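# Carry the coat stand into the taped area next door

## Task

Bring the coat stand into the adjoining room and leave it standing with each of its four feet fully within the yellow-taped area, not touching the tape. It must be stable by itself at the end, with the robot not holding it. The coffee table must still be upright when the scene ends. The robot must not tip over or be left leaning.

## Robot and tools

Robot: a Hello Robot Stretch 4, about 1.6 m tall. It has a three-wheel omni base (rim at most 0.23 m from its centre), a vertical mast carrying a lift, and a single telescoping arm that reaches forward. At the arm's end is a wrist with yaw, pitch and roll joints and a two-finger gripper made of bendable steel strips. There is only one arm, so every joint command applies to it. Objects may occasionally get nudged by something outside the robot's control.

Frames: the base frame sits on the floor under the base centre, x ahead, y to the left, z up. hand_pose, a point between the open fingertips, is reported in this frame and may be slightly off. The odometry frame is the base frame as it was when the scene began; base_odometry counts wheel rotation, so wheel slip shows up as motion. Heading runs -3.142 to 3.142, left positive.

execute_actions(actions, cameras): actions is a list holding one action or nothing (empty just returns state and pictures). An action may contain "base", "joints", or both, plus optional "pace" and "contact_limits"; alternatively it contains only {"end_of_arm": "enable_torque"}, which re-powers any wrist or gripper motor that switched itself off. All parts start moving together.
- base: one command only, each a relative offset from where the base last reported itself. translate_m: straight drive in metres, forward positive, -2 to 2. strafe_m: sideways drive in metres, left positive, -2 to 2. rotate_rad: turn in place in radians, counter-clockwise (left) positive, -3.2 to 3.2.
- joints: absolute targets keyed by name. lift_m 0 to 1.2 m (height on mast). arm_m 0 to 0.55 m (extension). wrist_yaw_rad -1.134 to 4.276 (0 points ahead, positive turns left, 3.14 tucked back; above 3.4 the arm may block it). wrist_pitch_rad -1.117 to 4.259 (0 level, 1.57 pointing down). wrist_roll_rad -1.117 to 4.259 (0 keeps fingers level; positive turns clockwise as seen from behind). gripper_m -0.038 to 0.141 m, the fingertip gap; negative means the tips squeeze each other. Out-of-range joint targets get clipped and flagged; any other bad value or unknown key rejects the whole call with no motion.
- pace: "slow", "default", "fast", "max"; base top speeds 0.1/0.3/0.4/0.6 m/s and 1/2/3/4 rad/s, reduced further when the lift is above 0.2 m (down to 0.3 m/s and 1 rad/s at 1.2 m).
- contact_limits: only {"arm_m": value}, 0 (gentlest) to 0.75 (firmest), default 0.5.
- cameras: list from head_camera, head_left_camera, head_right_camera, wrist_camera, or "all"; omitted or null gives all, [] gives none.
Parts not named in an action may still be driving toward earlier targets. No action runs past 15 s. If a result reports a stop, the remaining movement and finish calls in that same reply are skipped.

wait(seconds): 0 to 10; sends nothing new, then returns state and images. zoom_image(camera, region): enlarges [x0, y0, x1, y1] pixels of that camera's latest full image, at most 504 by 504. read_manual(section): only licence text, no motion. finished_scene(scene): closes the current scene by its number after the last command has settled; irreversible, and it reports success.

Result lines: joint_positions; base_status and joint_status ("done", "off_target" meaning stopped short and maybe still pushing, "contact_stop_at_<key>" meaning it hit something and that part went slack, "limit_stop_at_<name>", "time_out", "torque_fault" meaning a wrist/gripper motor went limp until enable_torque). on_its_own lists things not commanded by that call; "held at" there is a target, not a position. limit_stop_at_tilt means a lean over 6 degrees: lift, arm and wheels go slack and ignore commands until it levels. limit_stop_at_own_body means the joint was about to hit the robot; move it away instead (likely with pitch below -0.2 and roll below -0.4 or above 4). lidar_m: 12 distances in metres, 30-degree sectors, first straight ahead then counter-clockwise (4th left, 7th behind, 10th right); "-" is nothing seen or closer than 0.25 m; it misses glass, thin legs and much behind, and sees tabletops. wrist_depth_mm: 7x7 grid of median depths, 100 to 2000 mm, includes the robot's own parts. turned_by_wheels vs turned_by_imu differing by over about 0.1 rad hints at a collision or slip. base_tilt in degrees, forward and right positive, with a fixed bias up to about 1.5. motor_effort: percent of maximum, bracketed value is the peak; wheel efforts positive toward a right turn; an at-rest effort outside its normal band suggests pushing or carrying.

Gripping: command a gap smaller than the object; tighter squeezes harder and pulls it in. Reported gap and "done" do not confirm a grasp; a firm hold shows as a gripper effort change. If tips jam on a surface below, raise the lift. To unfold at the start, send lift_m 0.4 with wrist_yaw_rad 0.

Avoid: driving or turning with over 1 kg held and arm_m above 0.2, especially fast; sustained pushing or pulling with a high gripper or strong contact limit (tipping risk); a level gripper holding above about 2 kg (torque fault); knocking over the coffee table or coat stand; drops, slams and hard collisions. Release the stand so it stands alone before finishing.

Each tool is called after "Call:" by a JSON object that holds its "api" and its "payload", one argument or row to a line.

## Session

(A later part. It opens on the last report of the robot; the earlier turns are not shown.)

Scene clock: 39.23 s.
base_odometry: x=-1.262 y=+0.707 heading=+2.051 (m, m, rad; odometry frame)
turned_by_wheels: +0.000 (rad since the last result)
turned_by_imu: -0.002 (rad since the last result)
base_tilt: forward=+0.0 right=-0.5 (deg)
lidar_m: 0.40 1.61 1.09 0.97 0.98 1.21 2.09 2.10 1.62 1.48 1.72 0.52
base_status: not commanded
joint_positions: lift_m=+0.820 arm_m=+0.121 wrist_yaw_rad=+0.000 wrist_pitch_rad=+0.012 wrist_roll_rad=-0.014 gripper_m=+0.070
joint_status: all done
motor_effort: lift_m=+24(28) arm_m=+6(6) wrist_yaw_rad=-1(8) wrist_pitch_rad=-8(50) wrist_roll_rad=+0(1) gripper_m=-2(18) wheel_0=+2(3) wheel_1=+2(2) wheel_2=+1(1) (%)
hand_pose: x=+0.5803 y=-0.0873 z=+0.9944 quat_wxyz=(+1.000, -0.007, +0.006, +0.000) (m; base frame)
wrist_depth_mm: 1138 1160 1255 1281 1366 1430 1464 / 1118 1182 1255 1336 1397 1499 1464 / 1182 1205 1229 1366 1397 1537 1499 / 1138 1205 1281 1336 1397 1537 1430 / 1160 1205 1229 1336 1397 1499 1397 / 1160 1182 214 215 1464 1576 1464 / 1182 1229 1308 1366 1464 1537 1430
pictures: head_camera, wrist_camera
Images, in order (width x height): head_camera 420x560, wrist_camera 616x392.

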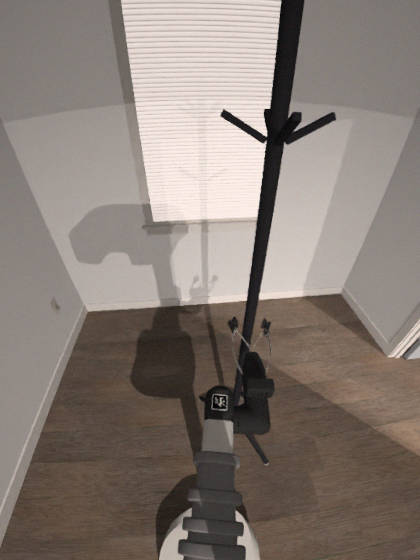

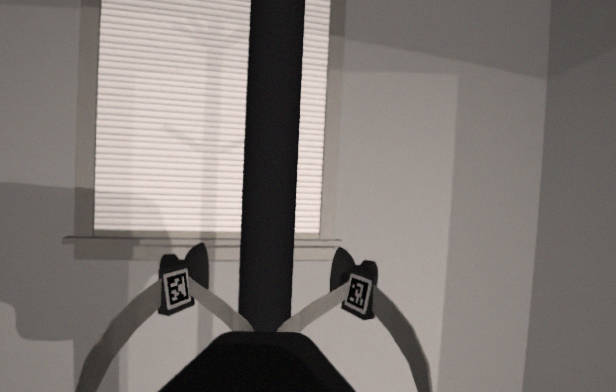

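Call:
{"api": "execute_actions", "payload": {
  "actions": [
    {"base": {"translate_m": -0.15}, "joints": {"arm_m": 0.0}}
  ],
  "cameras": []
}}

Call:
{"api": "execute_actions", "payload": {
  "actions": [
    {"base": {"rotate_rad": -1.398}, "joints": {"lift_m": 0.3}}
  ]
}}

Scene clock: 42.77 s.
base_odometry: x=-1.192 y=+0.574 heading=+2.051 (m, m, rad; odometry frame)
turned_by_wheels: +0.000 (rad since the last result)
turned_by_imu: -0.002 (rad since the last result)
base_tilt: forward=+0.0 right=-0.4 (deg)
lidar_m: 0.58 1.71 1.09 0.94 0.96 1.15 1.93 1.96 1.67 1.50 1.80 0.61
base_status: done
joint_positions: lift_m=+0.820 arm_m=+0.003 wrist_yaw_rad=+0.000 wrist_pitch_rad=+0.012 wrist_roll_rad=-0.014 gripper_m=+0.070
joint_status: all done
joint sent to its limit — the command would take arm_m past its lower limit, so that joint was sent only as far as its limit.
motor_effort: lift_m=+23(24) arm_m=-7(10) wrist_yaw_rad=-1(3) wrist_pitch_rad=-7(9) wrist_roll_rad=+0(1) gripper_m=-3(2) wheel_0=-1(5) wheel_1=+0(4) wheel_2=-2(9) (%)
hand_pose: x=+0.4620 y=-0.0874 z=+0.9945 quat_wxyz=(+1.000, -0.007, +0.006, +0.000) (m; base frame)
wrist_depth_mm: 1308 1397 1464 1537 1661 1756 1537 / 1366 1430 1499 1576 1661 1808 1464 / 1366 1430 1537 1618 1661 1808 1464 / 1366 1430 1499 1576 1661 1756 1499 / 1366 1397 1499 1661 1756 1808 1499 / 1397 1464 1576 488 1708 1808 1464 / 1397 1464 1499 1708 1756 1808 1537
pictures: none
No camera images: the call's "cameras" was empty. Leave "cameras" out to get every camera's image.

Scene clock: 45.80 s.
base_odometry: x=-1.192 y=+0.574 heading=+0.653 (m, m, rad; odometry frame)
turned_by_wheels: -1.398 (rad since the last result)
turned_by_imu: -1.399 (rad since the last result)
base_tilt: forward=+0.0 right=-0.3 (deg)
lidar_m: 1.50 1.85 0.61 0.57 1.40 0.99 0.94 0.98 1.39 1.92 2.00 1.59
base_status: done
joint_positions: lift_m=+0.300 arm_m=+0.003 wrist_yaw_rad=+0.000 wrist_pitch_rad=+0.012 wrist_roll_rad=-0.014 gripper_m=+0.070
joint_status: all done
motor_effort: lift_m=+14(20) arm_m=-8(8) wrist_yaw_rad=-1(2) wrist_pitch_rad=-8(9) wrist_roll_rad=+0(1) gripper_m=-4(3) wheel_0=+3(6) wheel_1=+0(8) wheel_2=+1(7) (%)
hand_pose: x=+0.4620 y=-0.0874 z=+0.4753 quat_wxyz=(+1.000, -0.007, +0.006, +0.000) (m; base frame)
wrist_depth_mm: 1618 - - 1281 1255 1308 1308 / 1576 - - 1255 1281 1308 1336 / 1618 - - 1255 1281 1308 1308 / 1618 - - 1281 1336 1308 1336 / 1618 - - 1336 1281 1336 1366 / 1397 1205 1255 1308 1336 1366 1366 / 1008 960 1042 1025 1025 1098 1182
pictures: head_camera, head_left_camera, head_right_camera, wrist_camera
Images, in order (width x height): head_camera 420x560, head_left_camera 420x672, head_right_camera 420x672, wrist_camera 616x392.

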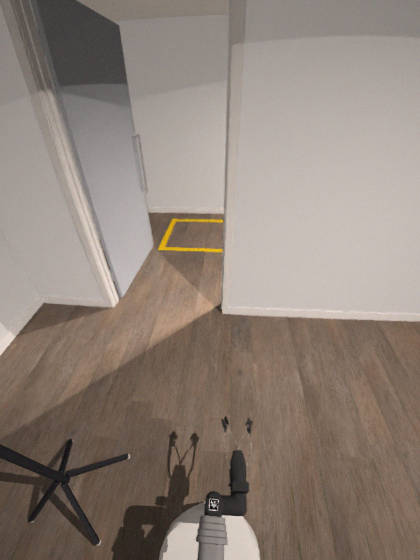

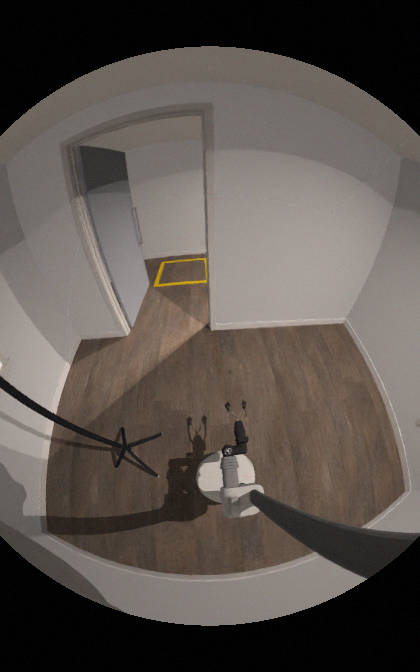

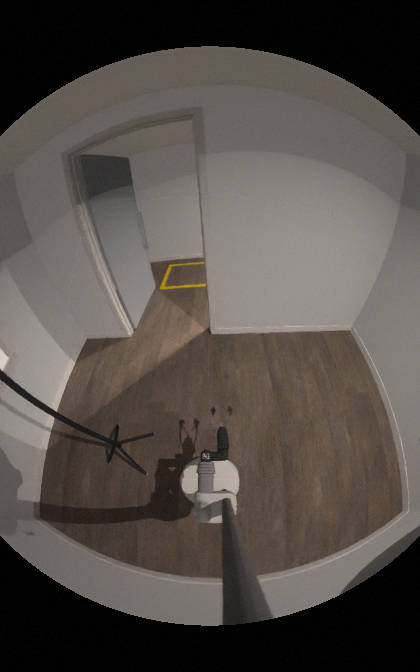

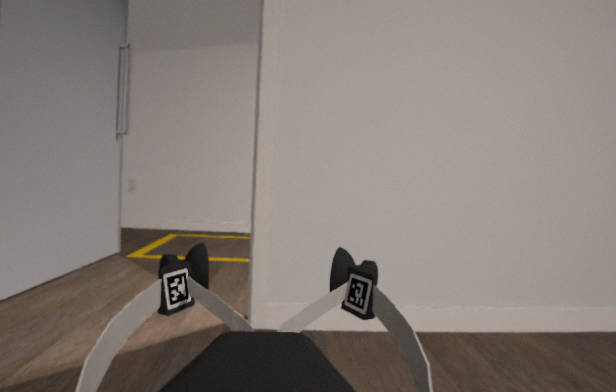

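Call:
{"api": "execute_actions", "payload": {
  "actions": [
    {"base": {"translate_m": -0.47}}
  ],
  "cameras": []
}}

Call:
{"api": "execute_actions", "payload": {
  "actions": [
    {"base": {"strafe_m": 0.75}}
  ]
}}

Scene clock: 52.73 s.
base_odometry: x=-1.566 y=+0.289 heading=+0.653 (m, m, rad; odometry frame)
turned_by_wheels: +0.000 (rad since the last result)
turned_by_imu: -0.003 (rad since the last result)
base_tilt: forward=+0.1 right=-0.2 (deg)
lidar_m: 1.95 0.84 0.78 1.75 0.72 0.51 0.48 0.51 0.70 1.93 2.01 2.07
base_status: done
joint_positions: lift_m=+0.300 arm_m=+0.003 wrist_yaw_rad=+0.000 wrist_pitch_rad=+0.012 wrist_roll_rad=-0.014 gripper_m=+0.070
joint_status: not commanded
motor_effort: lift_m=+14(14) arm_m=-8(8) wrist_yaw_rad=+0(1) wrist_pitch_rad=-8(8) wrist_roll_rad=+1(0) gripper_m=-1(2) wheel_0=+0(2) wheel_1=+0(4) wheel_2=-1(7) (%)
hand_pose: x=+0.4620 y=-0.0874 z=+0.4752 quat_wxyz=(+1.000, -0.007, +0.006, +0.000) (m; base frame)
wrist_depth_mm: 1661 - - 1708 1756 1708 1808 / 1661 - - 1756 1756 1756 1756 / 1708 - - 1756 1756 1863 1808 / 1708 - - 1708 1756 1808 1808 / 1708 - - 1708 1756 1808 1863 / 1336 1205 1281 1397 1336 1576 1618 / 1025 946 1042 1008 1008 1098 1182
pictures: none
No camera images: the call's "cameras" was empty. Leave "cameras" out to get every camera's image.

Scene clock: 56.57 s.
base_odometry: x=-2.021 y=+0.884 heading=+0.653 (m, m, rad; odometry frame)
turned_by_wheels: +0.000 (rad since the last result)
turned_by_imu: -0.003 (rad since the last result)
base_tilt: forward=+0.0 right=-0.4 (deg)
lidar_m: 0.54 1.47 1.04 1.00 0.72 0.53 0.47 0.52 0.73 1.95 2.78 0.54
base_status: done
joint_positions: lift_m=+0.300 arm_m=+0.003 wrist_yaw_rad=+0.000 wrist_pitch_rad=+0.012 wrist_roll_rad=-0.014 gripper_m=+0.070
joint_status: not commanded
motor_effort: lift_m=+15(15) arm_m=-8(8) wrist_yaw_rad=-1(2) wrist_pitch_rad=-8(8) wrist_roll_rad=+1(1) gripper_m=-2(2) wheel_0=+0(10) wheel_1=-1(9) wheel_2=+1(1) (%)
hand_pose: x=+0.4620 y=-0.0874 z=+0.4752 quat_wxyz=(+1.000, -0.007, +0.006, +0.000) (m; base frame)
wrist_depth_mm: 1618 1576 1618 - - 1708 1808 / 1618 1756 1756 - - 1756 1808 / 1661 1661 1661 - - 1808 1756 / 1661 1708 1661 - - 1808 1808 / 1708 1661 433 - 1921 1808 1863 / 1366 1229 427 1397 1336 1618 1661 / 1008 960 1060 1008 1008 1078 1182
pictures: head_camera, head_left_camera, head_right_camera, wrist_camera
Images, in order (width x height): head_camera 420x560, head_left_camera 420x672, head_right_camera 420x672, wrist_camera 616x392.

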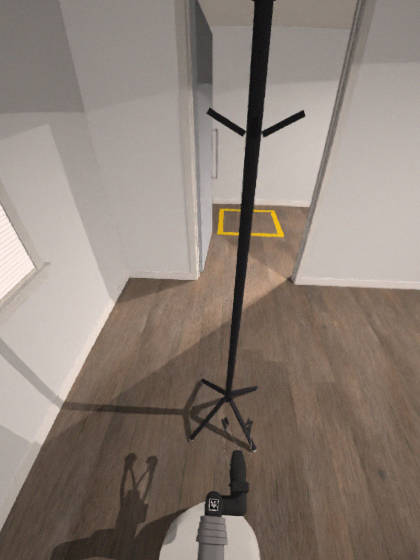

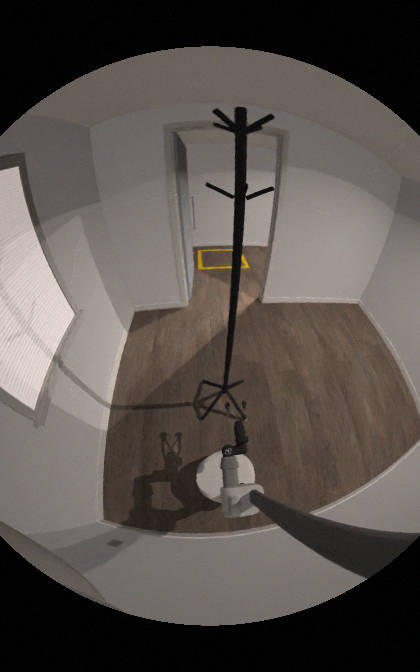

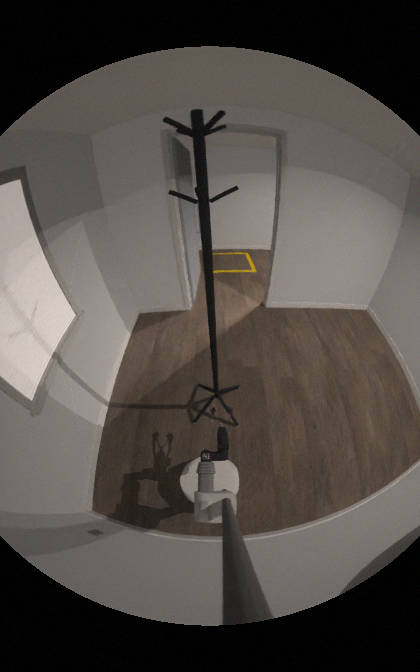

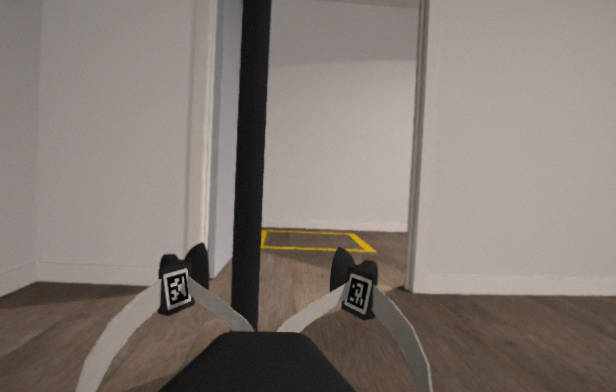

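Call:
{"api": "execute_actions", "payload": {
  "actions": [
    {"base": {"strafe_m": 0.27}, "joints": {"lift_m": 0.2, "gripper_m": 0.1}}
  ],
  "cameras": []
}}

Call:
{"api": "execute_actions", "payload": {
  "actions": [
    {"base": {"rotate_rad": -0.3}}
  ]
}}

Scene clock: 60.20 s.
base_odometry: x=-2.185 y=+1.099 heading=+0.653 (m, m, rad; odometry frame)
turned_by_wheels: +0.000 (rad since the last result)
turned_by_imu: -0.002 (rad since the last result)
base_tilt: forward=+0.0 right=-0.3 (deg)
lidar_m: 1.96 1.08 0.75 0.74 0.71 0.49 0.48 0.50 0.72 1.95 2.86 0.57
base_status: done
joint_positions: lift_m=+0.200 arm_m=+0.003 wrist_yaw_rad=+0.000 wrist_pitch_rad=+0.012 wrist_roll_rad=-0.014 gripper_m=+0.100
joint_status: all done
motor_effort: lift_m=+14(16) arm_m=-8(8) wrist_yaw_rad=+1(0) wrist_pitch_rad=-8(8) wrist_roll_rad=+0(0) gripper_m=-2(3) wheel_0=+0(12) wheel_1=-2(8) wheel_2=+1(0) (%)
hand_pose: x=+0.4620 y=-0.0874 z=+0.3753 quat_wxyz=(+1.000, -0.007, +0.006, +0.000) (m; base frame)
wrist_depth_mm: 1281 1661 1661 - - 1756 1756 / 1308 1661 1708 - - 1708 1808 / 1336 1661 1708 - - 1756 1808 / 1336 1661 1708 - - 1863 1756 / 1336 1708 1661 - - 1808 1808 / 1098 976 1078 1160 473 1160 1336 / 831 798 866 842 788 442 946
pictures: none
No camera images: the call's "cameras" was empty. Leave "cameras" out to get every camera's image.

Scene clock: 61.27 s.
base_odometry: x=-2.185 y=+1.099 heading=+0.353 (m, m, rad; odometry frame)
turned_by_wheels: -0.300 (rad since the last result)
turned_by_imu: -0.300 (rad since the last result)
base_tilt: forward=+0.0 right=-0.5 (deg)
lidar_m: 0.57 1.68 0.85 0.75 0.75 0.59 0.50 0.49 0.57 0.95 2.95 0.62
base_status: done
joint_positions: lift_m=+0.200 arm_m=+0.003 wrist_yaw_rad=+0.000 wrist_pitch_rad=+0.012 wrist_roll_rad=-0.014 gripper_m=+0.100
joint_status: not commanded
motor_effort: lift_m=+14(14) arm_m=-8(8) wrist_yaw_rad=-1(3) wrist_pitch_rad=-7(8) wrist_roll_rad=+0(1) gripper_m=-3(2) wheel_0=+2(6) wheel_1=+0(6) wheel_2=+1(6) (%)
hand_pose: x=+0.4620 y=-0.0874 z=+0.3753 quat_wxyz=(+1.000, -0.007, +0.006, +0.000) (m; base frame)
wrist_depth_mm: 1397 1618 - - - - - / 1499 1618 - - - - - / 1464 1708 - - - - - / 1464 1661 - - - - - / 1499 1618 - 1921 - - - / 1118 1008 1042 496 1098 1308 1336 / 831 798 854 455 866 904 931
pictures: head_camera, head_left_camera, head_right_camera, wrist_camera
Images, in order (width x height): head_camera 420x560, head_left_camera 420x672, head_right_camera 420x672, wrist_camera 616x392.

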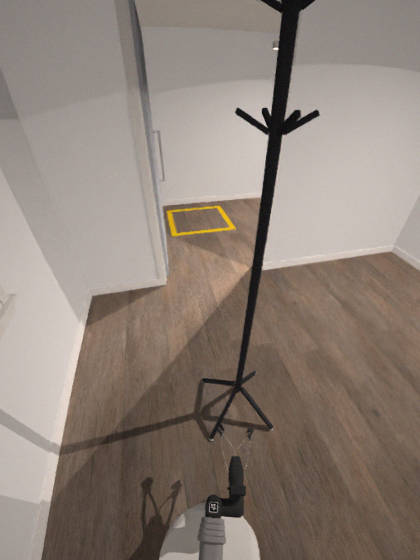

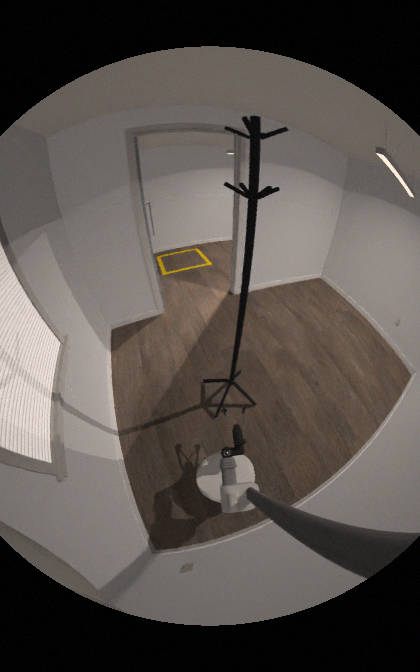

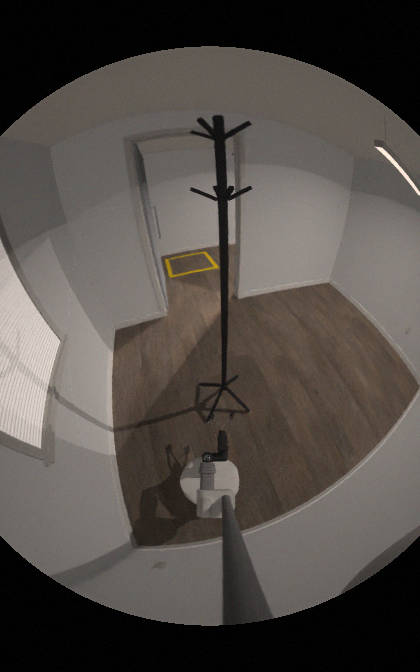

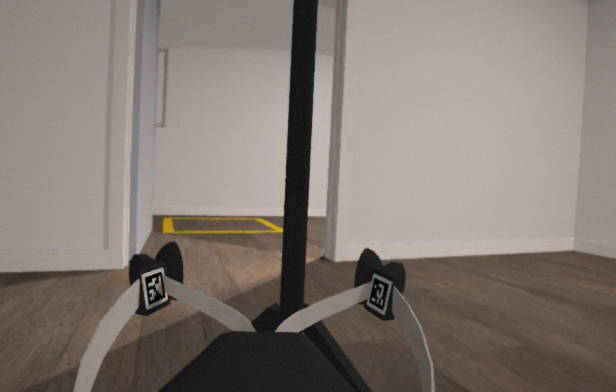

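Call:
{"api": "execute_actions", "payload": {
  "actions": [
    {"base": {"strafe_m": -0.025}, "joints": {"lift_m": 0.13, "arm_m": 0.18}}
  ],
  "cameras": ["head_camera", "wrist_camera"]
}}

Scene clock: 63.67 s.
base_odometry: x=-2.177 y=+1.075 heading=+0.353 (m, m, rad; odometry frame)
turned_by_wheels: +0.000 (rad since the last result)
turned_by_imu: -0.001 (rad since the last result)
base_tilt: forward=+0.1 right=-0.3 (deg)
lidar_m: 0.55 1.74 0.91 0.76 0.77 0.60 0.48 0.50 0.56 0.96 2.92 0.66
base_status: done
joint_positions: lift_m=+0.130 arm_m=+0.179 wrist_yaw_rad=+0.000 wrist_pitch_rad=+0.011 wrist_roll_rad=-0.014 gripper_m=+0.100
joint_status: all done
motor_effort: lift_m=+14(14) arm_m=+8(9) wrist_yaw_rad=-3(2) wrist_pitch_rad=-7(8) wrist_roll_rad=+2(2) gripper_m=-3(0) wheel_0=+0(10) wheel_1=+3(7) wheel_2=+0(1) (%)
hand_pose: x=+0.6380 y=-0.0874 z=+0.3053 quat_wxyz=(+1.000, -0.007, +0.006, +0.000) (m; base frame)
wrist_depth_mm: 1336 1863 - 1708 1808 - - / 1336 1921 - 1756 1808 - - / 1366 - - 1863 1921 - - / 1336 - - 1808 1863 - - / 1366 1397 1708 1576 1863 - - / 931 842 314 312 891 1118 1118 / 691 647 353 289 715 741 768
pictures: head_camera, wrist_camera
Images, in order (width x height): head_camera 420x560, wrist_camera 616x392.

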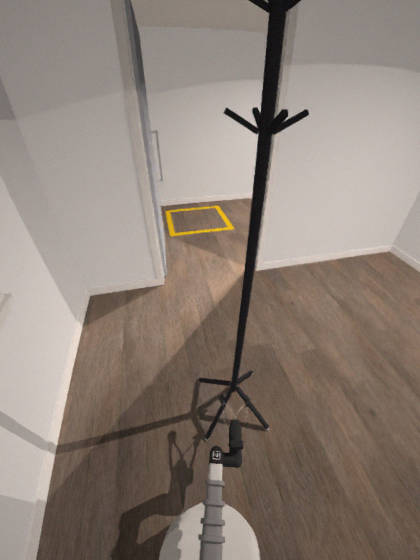

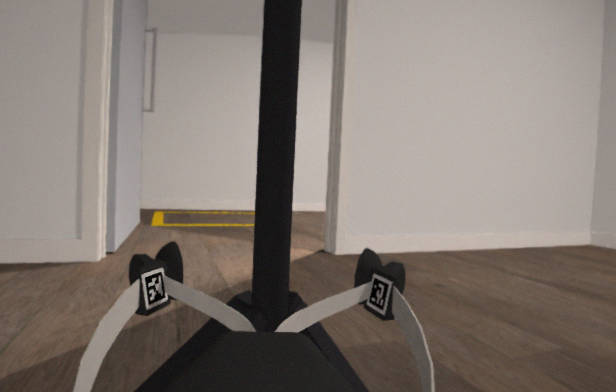

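Call:
{"api": "execute_actions", "payload": {
  "actions": [
    {"base": {"translate_m": 0.15}, "pace": "slow"}
  ],
  "cameras": ["head_camera", "wrist_camera"]
}}

Scene clock: 66.97 s.
base_odometry: x=-2.036 y=+1.127 heading=+0.354 (m, m, rad; odometry frame)
turned_by_wheels: +0.000 (rad since the last result)
turned_by_imu: -0.001 (rad since the last result)
base_tilt: forward=+0.1 right=-0.4 (deg)
lidar_m: 0.45 1.85 0.96 0.80 0.81 0.76 0.62 0.62 0.72 1.21 2.88 0.52
base_status: done
joint_positions: lift_m=+0.130 arm_m=+0.179 wrist_yaw_rad=+0.000 wrist_pitch_rad=+0.011 wrist_roll_rad=-0.014 gripper_m=+0.100
joint_status: not commanded
motor_effort: lift_m=+14(14) arm_m=+8(8) wrist_yaw_rad=-1(0) wrist_pitch_rad=-7(7) wrist_roll_rad=+1(0) gripper_m=-1(0) wheel_0=+1(7) wheel_1=+1(4) wheel_2=-2(6) (%)
hand_pose: x=+0.6380 y=-0.0874 z=+0.3053 quat_wxyz=(+1.000, -0.007, +0.006, +0.000) (m; base frame)
wrist_depth_mm: 1229 - - 1618 1708 1921 - / 1205 - - 1576 1661 1863 - / 1255 - - 1618 1756 1863 - / 1281 - - 1661 1756 1921 - / 1229 1430 1281 1430 1661 1921 - / 931 820 170 178 891 1078 1118 / 699 676 715 683 715 759 768
pictures: head_camera, wrist_camera
Images, in order (width x height): head_camera 420x560, wrist_camera 616x392.

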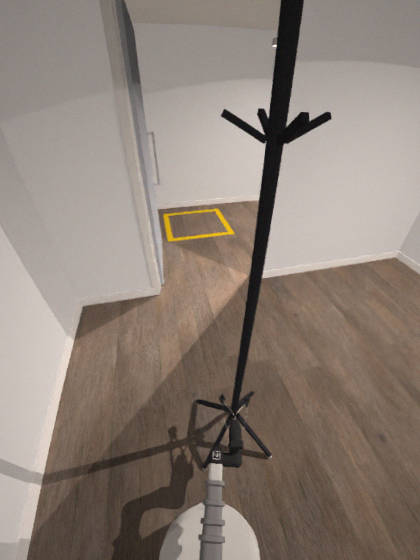

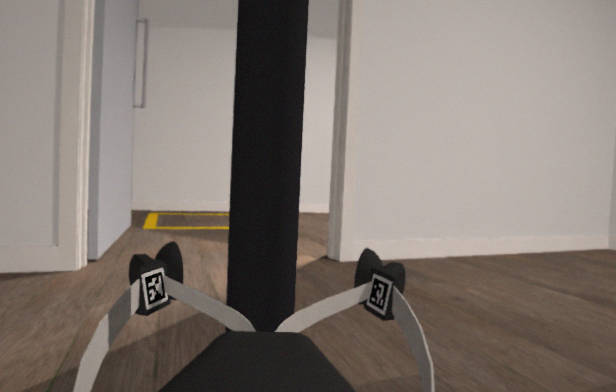

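Call:
{"api": "execute_actions", "payload": {
  "actions": [
    {"base": {"translate_m": 0.06}, "pace": "slow"}
  ],
  "cameras": ["head_camera", "wrist_camera"]
}}

Scene clock: 71.03 s.
base_odometry: x=-1.980 y=+1.148 heading=+0.354 (m, m, rad; odometry frame)
turned_by_wheels: +0.000 (rad since the last result)
turned_by_imu: -0.001 (rad since the last result)
base_tilt: forward=+0.0 right=-0.4 (deg)
lidar_m: 0.37 1.78 0.98 0.79 0.80 0.83 0.70 0.69 0.80 1.28 2.86 0.46
base_status: done
joint_positions: lift_m=+0.130 arm_m=+0.179 wrist_yaw_rad=-0.004 wrist_pitch_rad=+0.011 wrist_roll_rad=-0.014 gripper_m=+0.100
joint_status: not commanded
motor_effort: lift_m=+14(14) arm_m=+8(8) wrist_yaw_rad=+9(10) wrist_pitch_rad=-6(7) wrist_roll_rad=+1(0) gripper_m=+0(1) wheel_0=+5(3) wheel_1=+4(4) wheel_2=-6(6) (%)
hand_pose: x=+0.6377 y=-0.0885 z=+0.3054 quat_wxyz=(+1.000, -0.007, +0.005, -0.002) (m; base frame)
wrist_depth_mm: 1138 - - 120 1618 1808 - / 1182 - - 122 1661 1756 - / 1182 - 124 124 1661 1863 - / 1205 - 123 128 1708 1863 - / 1182 1464 122 1366 1661 1863 - / 931 195 122 149 221 1098 1118 / 661 676 410 691 715 750 788
pictures: head_camera, wrist_camera
Images, in order (width x height): head_camera 420x560, wrist_camera 616x392.

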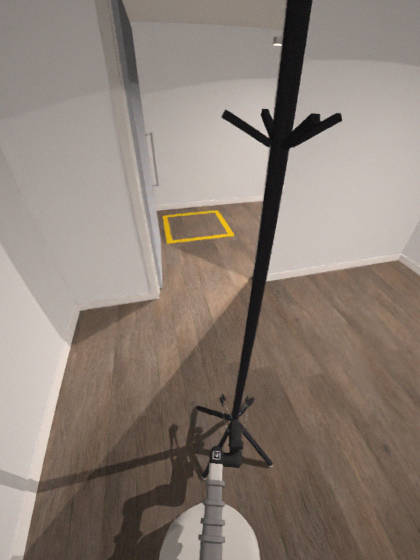

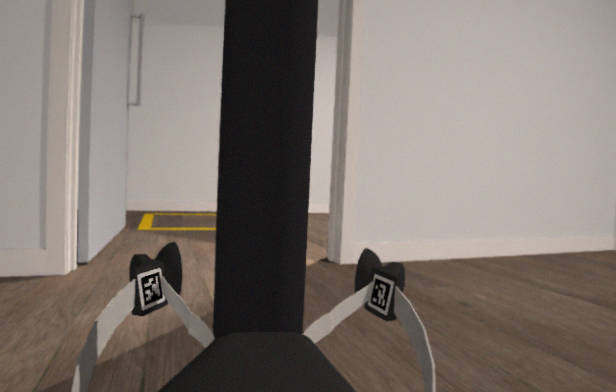

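Call:
{"api": "execute_actions", "payload": {
  "actions": [
    {"base": {"translate_m": 0.15}, "pace": "slow"}
  ],
  "cameras": ["head_camera", "wrist_camera", "head_right_camera"]
}}

Scene clock: 74.17 s.
base_odometry: x=-1.840 y=+1.200 heading=+0.354 (m, m, rad; odometry frame)
turned_by_wheels: +0.000 (rad since the last result)
turned_by_imu: -0.001 (rad since the last result)
base_tilt: forward=-0.1 right=-0.4 (deg)
lidar_m: 0.42 1.61 1.03 0.85 0.84 1.01 0.82 0.83 0.94 1.56 2.81 0.49
base_status: done
joint_positions: lift_m=+0.130 arm_m=+0.179 wrist_yaw_rad=-0.004 wrist_pitch_rad=+0.011 wrist_roll_rad=-0.014 gripper_m=+0.100
joint_status: not commanded
motor_effort: lift_m=+14(14) arm_m=+8(8) wrist_yaw_rad=+11(11) wrist_pitch_rad=-7(6) wrist_roll_rad=+1(1) gripper_m=-1(1) wheel_0=+3(5) wheel_1=+3(6) wheel_2=-7(12) (%)
hand_pose: x=+0.6376 y=-0.0886 z=+0.3054 quat_wxyz=(+1.000, -0.007, +0.005, -0.002) (m; base frame)
wrist_depth_mm: 1118 - - 118 1499 1576 1808 / 1098 - - 119 1464 1661 1808 / 1138 - - 121 1499 1661 1863 / 1182 - - 124 1537 1708 1863 / 1138 1576 1308 126 1537 1708 1863 / 931 195 126 130 221 1098 1098 / 676 676 421 146 715 759 788
pictures: head_camera, head_right_camera, wrist_camera
Images, in order (width x height): head_camera 420x560, head_right_camera 420x672, wrist_camera 616x392.

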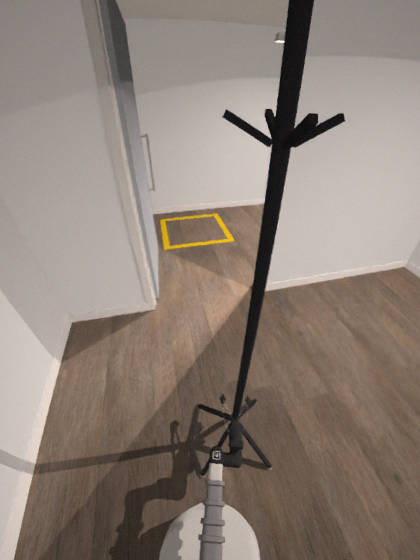

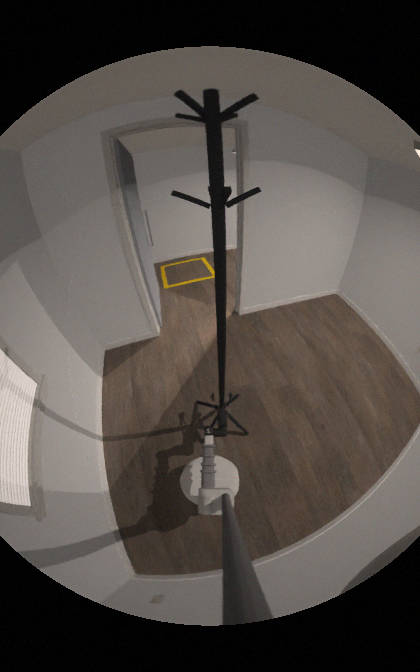

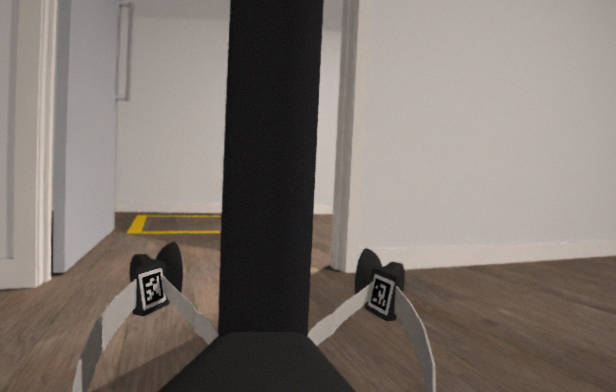

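Call:
{"api": "execute_actions", "payload": {
  "actions": [
    {"base": {"translate_m": 0.4}, "pace": "slow"}
  ],
  "cameras": ["head_camera", "wrist_camera", "head_right_camera"]
}}

Scene clock: 80.13 s.
base_odometry: x=-1.465 y=+1.338 heading=+0.354 (m, m, rad; odometry frame)
turned_by_wheels: +0.000 (rad since the last result)
turned_by_imu: -0.003 (rad since the last result)
base_tilt: forward=+0.0 right=-0.4 (deg)
lidar_m: 0.41 1.26 1.21 0.98 0.95 1.12 1.22 1.21 1.37 2.29 2.69 0.48
base_status: done
joint_positions: lift_m=+0.130 arm_m=+0.179 wrist_yaw_rad=-0.005 wrist_pitch_rad=+0.011 wrist_roll_rad=-0.014 gripper_m=+0.100
joint_status: not commanded
motor_effort: lift_m=+14(14) arm_m=+8(8) wrist_yaw_rad=+13(11) wrist_pitch_rad=-6(5) wrist_roll_rad=+0(1) gripper_m=-1(1) wheel_0=+4(3) wheel_1=+3(5) wheel_2=-6(12) (%)
hand_pose: x=+0.6376 y=-0.0888 z=+0.3054 quat_wxyz=(+1.000, -0.007, +0.005, -0.002) (m; base frame)
wrist_depth_mm: 1308 - - 117 1042 1160 1308 / 1366 - - 119 1042 1182 1308 / 1366 - - 121 1078 1205 1336 / 1336 - - 122 1078 1182 1336 / 1336 1576 1308 124 1078 1229 1397 / 917 820 154 128 221 1098 1138 / 683 676 707 144 707 741 778
pictures: head_camera, head_right_camera, wrist_camera
Images, in order (width x height): head_camera 420x560, head_right_camera 420x672, wrist_camera 616x392.

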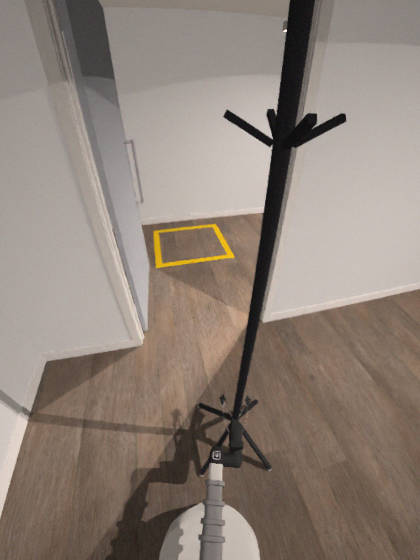

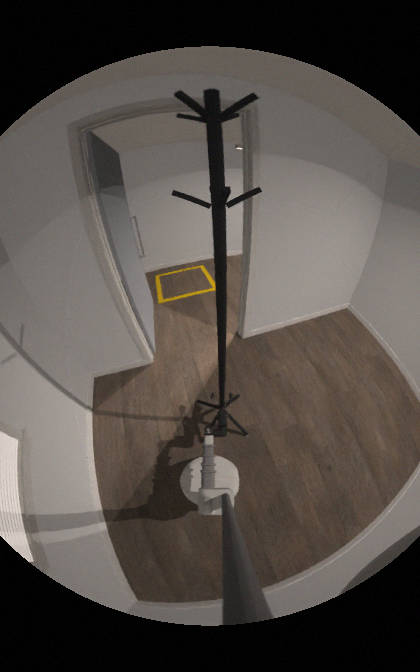

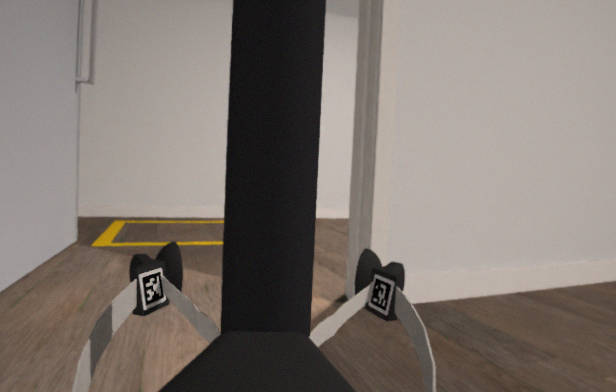

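Call:
{"api": "execute_actions", "payload": {
  "actions": [
    {"base": {"translate_m": 0.33}, "pace": "slow"}
  ],
  "cameras": ["head_camera", "wrist_camera", "head_right_camera"]
}}

Scene clock: 85.57 s.
base_odometry: x=-1.155 y=+1.452 heading=+0.354 (m, m, rad; odometry frame)
turned_by_wheels: +0.000 (rad since the last result)
turned_by_imu: -0.003 (rad since the last result)
base_tilt: forward=-0.1 right=-0.3 (deg)
lidar_m: 0.42 1.00 1.09 1.11 1.06 1.23 1.52 1.51 1.76 2.61 2.15 0.46
base_status: done
joint_positions: lift_m=+0.130 arm_m=+0.179 wrist_yaw_rad=-0.005 wrist_pitch_rad=+0.011 wrist_roll_rad=-0.014 gripper_m=+0.100
joint_status: not commanded
motor_effort: lift_m=+14(14) arm_m=+8(8) wrist_yaw_rad=+13(12) wrist_pitch_rad=-5(6) wrist_roll_rad=+1(1) gripper_m=+0(1) wheel_0=+3(2) wheel_1=+3(5) wheel_2=-7(11) (%)
hand_pose: x=+0.6375 y=-0.0889 z=+0.3054 quat_wxyz=(+1.000, -0.007, +0.005, -0.002) (m; base frame)
wrist_depth_mm: - - - 117 750 768 854 / - - - 118 759 778 866 / - - - 120 759 788 878 / - - - 122 759 798 904 / 1430 1618 1336 124 723 809 917 / 917 820 155 127 221 820 931 / 691 683 723 143 715 750 778
pictures: head_camera, head_right_camera, wrist_camera
Images, in order (width x height): head_camera 420x560, head_right_camera 420x672, wrist_camera 616x392.

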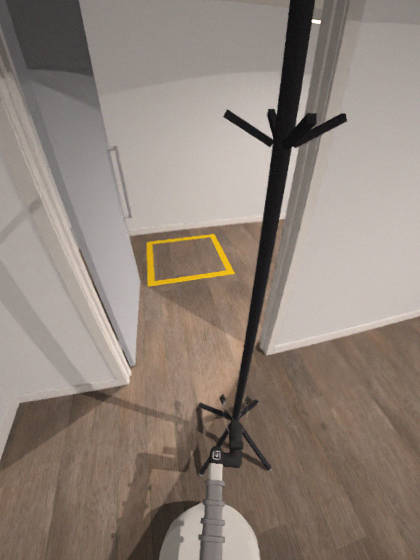

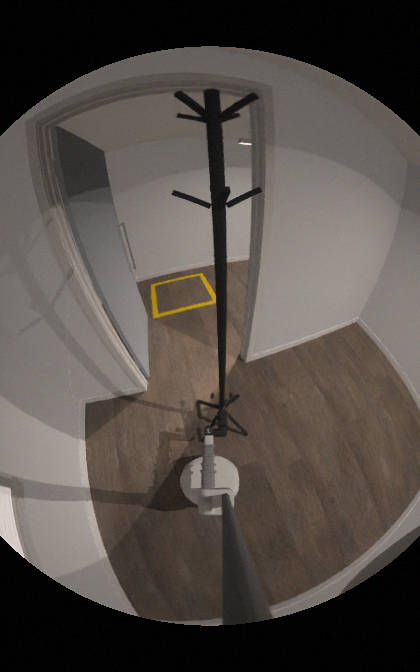

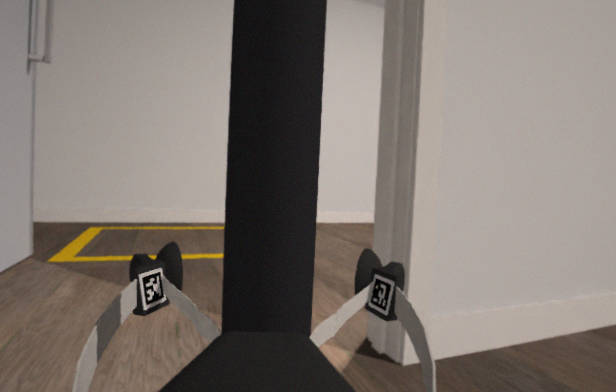

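Call:
{"api": "execute_actions", "payload": {
  "actions": [
    {"base": {"translate_m": -0.1}, "joints": {"arm_m": 0.005}}
  ],
  "cameras": []
}}

Call:
{"api": "execute_actions", "payload": {
  "actions": [
    {"base": {"rotate_rad": 0.32}}
  ],
  "cameras": []
}}

Call:
{"api": "execute_actions", "payload": {
  "actions": [
    {"base": {"strafe_m": -0.2}}
  ]
}}

Scene clock: 87.70 s.
base_odometry: x=-1.249 y=+1.418 heading=+0.354 (m, m, rad; odometry frame)
turned_by_wheels: +0.000 (rad since the last result)
turned_by_imu: -0.001 (rad since the last result)
base_tilt: forward=-0.1 right=-0.4 (deg)
lidar_m: 0.49 1.07 1.17 1.05 1.03 1.16 1.42 1.43 1.60 2.65 2.33 0.58
base_status: done
joint_positions: lift_m=+0.130 arm_m=+0.006 wrist_yaw_rad=+0.000 wrist_pitch_rad=+0.011 wrist_roll_rad=-0.014 gripper_m=+0.100
joint_status: all done
motor_effort: lift_m=+14(14) arm_m=-8(8) wrist_yaw_rad=+0(12) wrist_pitch_rad=-7(7) wrist_roll_rad=+1(1) gripper_m=-1(0) wheel_0=+0(5) wheel_1=+1(4) wheel_2=-2(8) (%)
hand_pose: x=+0.4658 y=-0.0875 z=+0.3053 quat_wxyz=(+1.000, -0.007, +0.006, +0.000) (m; base frame)
wrist_depth_mm: 1308 - - - 1008 1078 1229 / 1336 - - - 1025 1098 1255 / 1366 - - - 1025 1098 1255 / 1397 - - - 991 1098 1281 / 1366 1576 1708 1537 1042 1138 1308 / 946 831 379 382 904 1098 1138 / 699 640 466 349 699 759 788
pictures: none
No camera images: the call's "cameras" was empty. Leave "cameras" out to get every camera's image.

Scene clock: 88.77 s.
base_odometry: x=-1.249 y=+1.418 heading=+0.674 (m, m, rad; odometry frame)
turned_by_wheels: +0.320 (rad since the last result)
turned_by_imu: +0.320 (rad since the last result)
base_tilt: forward=-0.1 right=-0.3 (deg)
lidar_m: 1.17 1.07 1.09 1.04 1.08 1.48 1.41 1.49 2.03 2.62 1.46 0.51
base_status: done
joint_positions: lift_m=+0.130 arm_m=+0.006 wrist_yaw_rad=+0.000 wrist_pitch_rad=+0.011 wrist_roll_rad=-0.014 gripper_m=+0.100
joint_status: not commanded
motor_effort: lift_m=+14(14) arm_m=-8(8) wrist_yaw_rad=+0(0) wrist_pitch_rad=-7(7) wrist_roll_rad=+0(0) gripper_m=-2(1) wheel_0=-1(3) wheel_1=+0(6) wheel_2=+2(7) (%)
hand_pose: x=+0.4658 y=-0.0874 z=+0.3053 quat_wxyz=(+1.000, -0.007, +0.006, +0.000) (m; base frame)
wrist_depth_mm: 768 917 1576 - - - 809 / 788 904 1661 - - - 831 / 798 931 1756 - - - 842 / 798 931 1708 - - 946 854 / 809 831 1499 1808 1921 931 854 / 788 798 917 946 387 345 854 / 699 668 723 496 466 436 715
pictures: none
No camera images: the call's "cameras" was empty. Leave "cameras" out to get every camera's image.

Scene clock: 90.70 s.
base_odometry: x=-1.124 y=+1.261 heading=+0.674 (m, m, rad; odometry frame)
turned_by_wheels: +0.000 (rad since the last result)
turned_by_imu: +0.000 (rad since the last result)
base_tilt: forward=+0.0 right=-0.4 (deg)
lidar_m: 0.47 1.16 1.31 1.23 1.31 1.51 1.43 1.48 2.07 2.41 1.48 0.47
base_status: done
joint_positions: lift_m=+0.130 arm_m=+0.006 wrist_yaw_rad=+0.000 wrist_pitch_rad=+0.011 wrist_roll_rad=-0.014 gripper_m=+0.100
joint_status: not commanded
motor_effort: lift_m=+14(14) arm_m=-8(8) wrist_yaw_rad=-1(0) wrist_pitch_rad=-8(8) wrist_roll_rad=-1(0) gripper_m=-1(1) wheel_0=+0(5) wheel_1=+0(8) wheel_2=+1(2) (%)
hand_pose: x=+0.4658 y=-0.0874 z=+0.3053 quat_wxyz=(+1.000, -0.007, +0.006, +0.000) (m; base frame)
wrist_depth_mm: 878 1229 - - - 820 831 / 891 1255 - - - 820 831 / 904 1255 - - - 842 842 / 891 1281 - - - 842 831 / 917 1118 1756 1618 1983 842 842 / 854 842 345 332 878 831 854 / 691 668 310 307 683 750 778
pictures: head_camera, head_left_camera, head_right_camera, wrist_camera
Images, in order (width x height): head_camera 420x560, head_left_camera 420x672, head_right_camera 420x672, wrist_camera 616x392.

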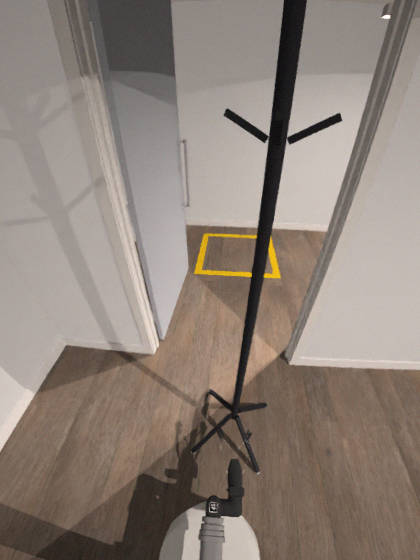

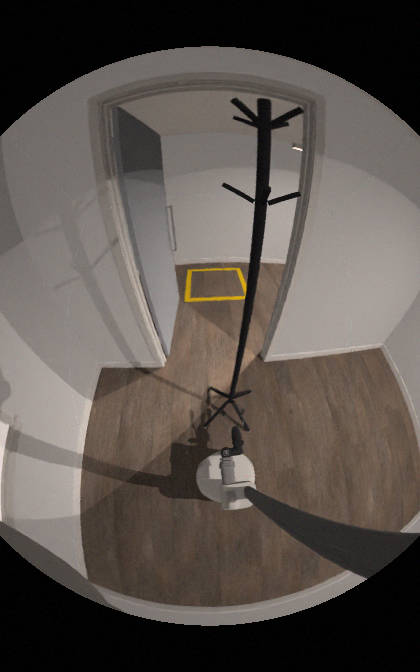

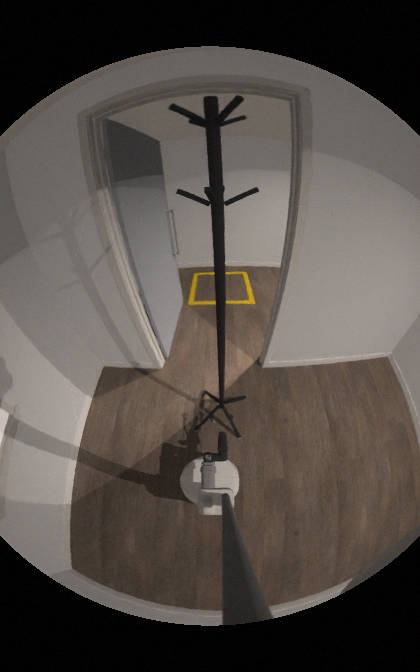

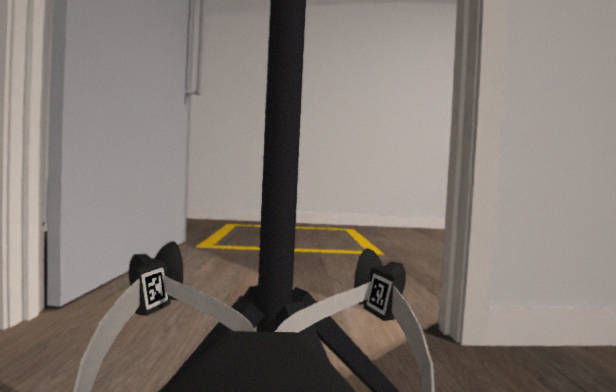

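Call:
{"api": "execute_actions", "payload": {
  "actions": [
    {"base": {"rotate_rad": -0.02}}
  ],
  "cameras": []
}}

Call:
{"api": "execute_actions", "payload": {
  "actions": [
    {"base": {"strafe_m": 0.008}, "joints": {"arm_m": 0.18}}
  ],
  "cameras": ["head_camera", "wrist_camera"]
}}

Scene clock: 92.57 s.
base_odometry: x=-1.124 y=+1.261 heading=+0.654 (m, m, rad; odometry frame)
turned_by_wheels: -0.020 (rad since the last result)
turned_by_imu: -0.021 (rad since the last result)
base_tilt: forward=+0.0 right=-0.4 (deg)
lidar_m: 0.48 1.16 1.32 1.21 1.29 1.50 1.42 1.48 2.03 2.40 1.44 0.44
base_status: done
joint_positions: lift_m=+0.130 arm_m=+0.006 wrist_yaw_rad=+0.000 wrist_pitch_rad=+0.011 wrist_roll_rad=-0.014 gripper_m=+0.100
joint_status: not commanded
motor_effort: lift_m=+14(14) arm_m=-8(8) wrist_yaw_rad=-1(0) wrist_pitch_rad=-7(7) wrist_roll_rad=+1(0) gripper_m=-2(1) wheel_0=+1(2) wheel_1=-1(3) wheel_2=-1(5) (%)
hand_pose: x=+0.4658 y=-0.0874 z=+0.3053 quat_wxyz=(+1.000, -0.007, +0.006, +0.000) (m; base frame)
wrist_depth_mm: 891 1281 - - - 831 831 / 904 1336 - - - 831 866 / 904 1336 - - - 831 854 / 904 1397 - - - 842 866 / 931 1205 1708 1808 1983 854 854 / 891 831 334 334 904 854 866 / 699 647 298 382 691 750 768
pictures: none
No camera images: the call's "cameras" was empty. Leave "cameras" out to get every camera's image.

Scene clock: 94.17 s.
base_odometry: x=-1.129 y=+1.268 heading=+0.654 (m, m, rad; odometry frame)
turned_by_wheels: +0.000 (rad since the last result)
turned_by_imu: -0.001 (rad since the last result)
base_tilt: forward=+0.1 right=-0.5 (deg)
lidar_m: 0.45 1.15 1.33 1.22 1.27 1.48 1.43 1.49 2.01 2.44 1.50 0.44
base_status: done
joint_positions: lift_m=+0.130 arm_m=+0.179 wrist_yaw_rad=+0.000 wrist_pitch_rad=+0.011 wrist_roll_rad=-0.014 gripper_m=+0.100
joint_status: all done
motor_effort: lift_m=+14(14) arm_m=+8(9) wrist_yaw_rad=-2(0) wrist_pitch_rad=-6(6) wrist_roll_rad=+0(1) gripper_m=-1(1) wheel_0=-1(4) wheel_1=+0(6) wheel_2=+0(0) (%)
hand_pose: x=+0.6380 y=-0.0874 z=+0.3053 quat_wxyz=(+1.000, -0.007, +0.006, +0.000) (m; base frame)
wrist_depth_mm: 866 1255 - - - 750 668 / 866 1255 - - - 732 668 / 878 1336 - - - 732 683 / 878 1336 - - - 723 668 / 891 1182 1336 1430 1863 715 691 / 866 820 169 178 891 715 699 / 691 661 723 691 715 683 676
pictures: head_camera, wrist_camera
Images, in order (width x height): head_camera 420x560, wrist_camera 616x392.

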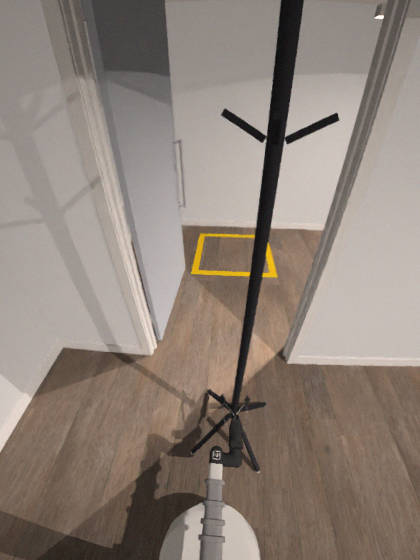

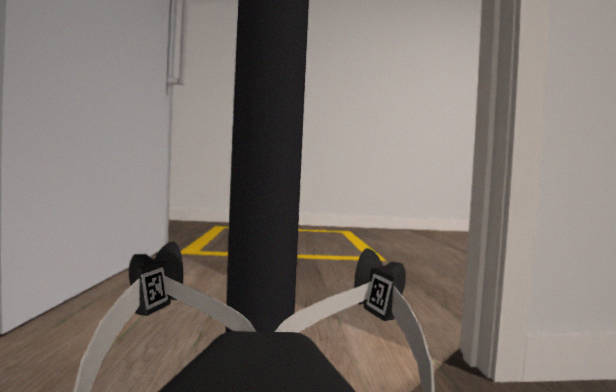

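Call:
{"api": "execute_actions", "payload": {
  "actions": [
    {"base": {"translate_m": 0.5}, "pace": "slow"}
  ]
}}

Scene clock: 100.97 s.
base_odometry: x=-0.732 y=+1.572 heading=+0.654 (m, m, rad; odometry frame)
turned_by_wheels: +0.000 (rad since the last result)
turned_by_imu: -0.003 (rad since the last result)
base_tilt: forward=+0.1 right=-0.4 (deg)
lidar_m: 0.42 0.75 0.74 1.26 1.27 1.71 1.92 1.99 2.53 2.21 0.78 0.51
base_status: done
joint_positions: lift_m=+0.130 arm_m=+0.179 wrist_yaw_rad=-0.002 wrist_pitch_rad=+0.011 wrist_roll_rad=-0.015 gripper_m=+0.100
joint_status: not commanded
motor_effort: lift_m=+15(15) arm_m=+8(8) wrist_yaw_rad=+4(20) wrist_pitch_rad=-8(13) wrist_roll_rad=+2(1) gripper_m=+0(1) wheel_0=+2(6) wheel_1=+0(4) wheel_2=-1(12) (%)
hand_pose: x=+0.6378 y=-0.0879 z=+0.3052 quat_wxyz=(+1.000, -0.007, +0.006, -0.001) (m; base frame)
wrist_depth_mm: 842 - - 135 - - - / 842 - - 138 - - - / 854 - - 140 - - - / 854 - - 142 - - - / 878 1118 1336 146 1921 - - / 842 216 155 156 891 1078 1118 / 654 691 715 676 732 750 788
pictures: head_camera, head_left_camera, head_right_camera, wrist_camera
Images, in order (width x height): head_camera 420x560, head_left_camera 420x672, head_right_camera 420x672, wrist_camera 616x392.

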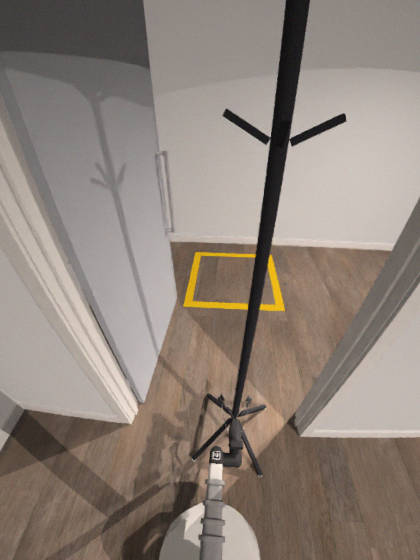

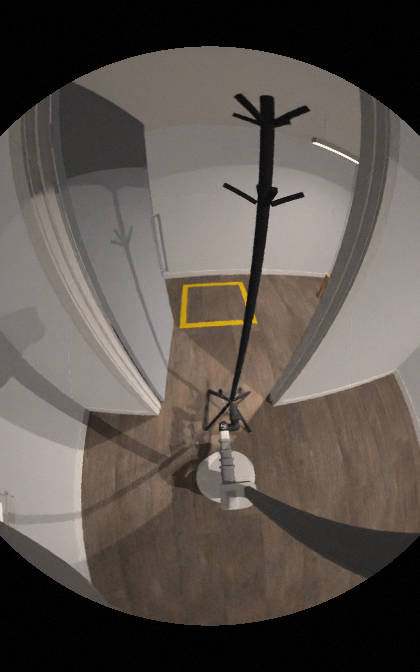

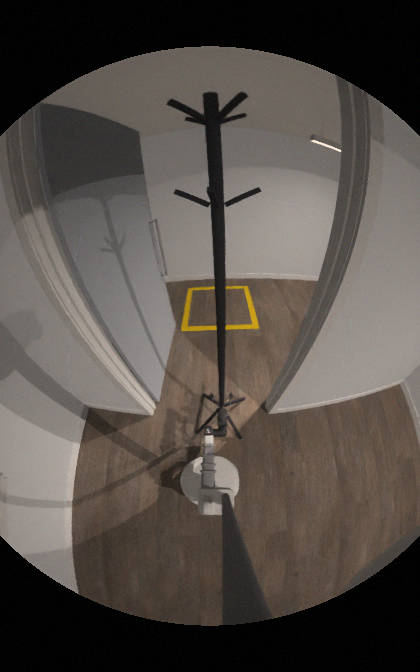

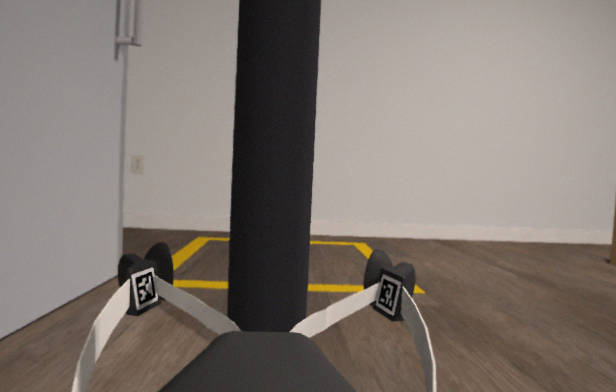

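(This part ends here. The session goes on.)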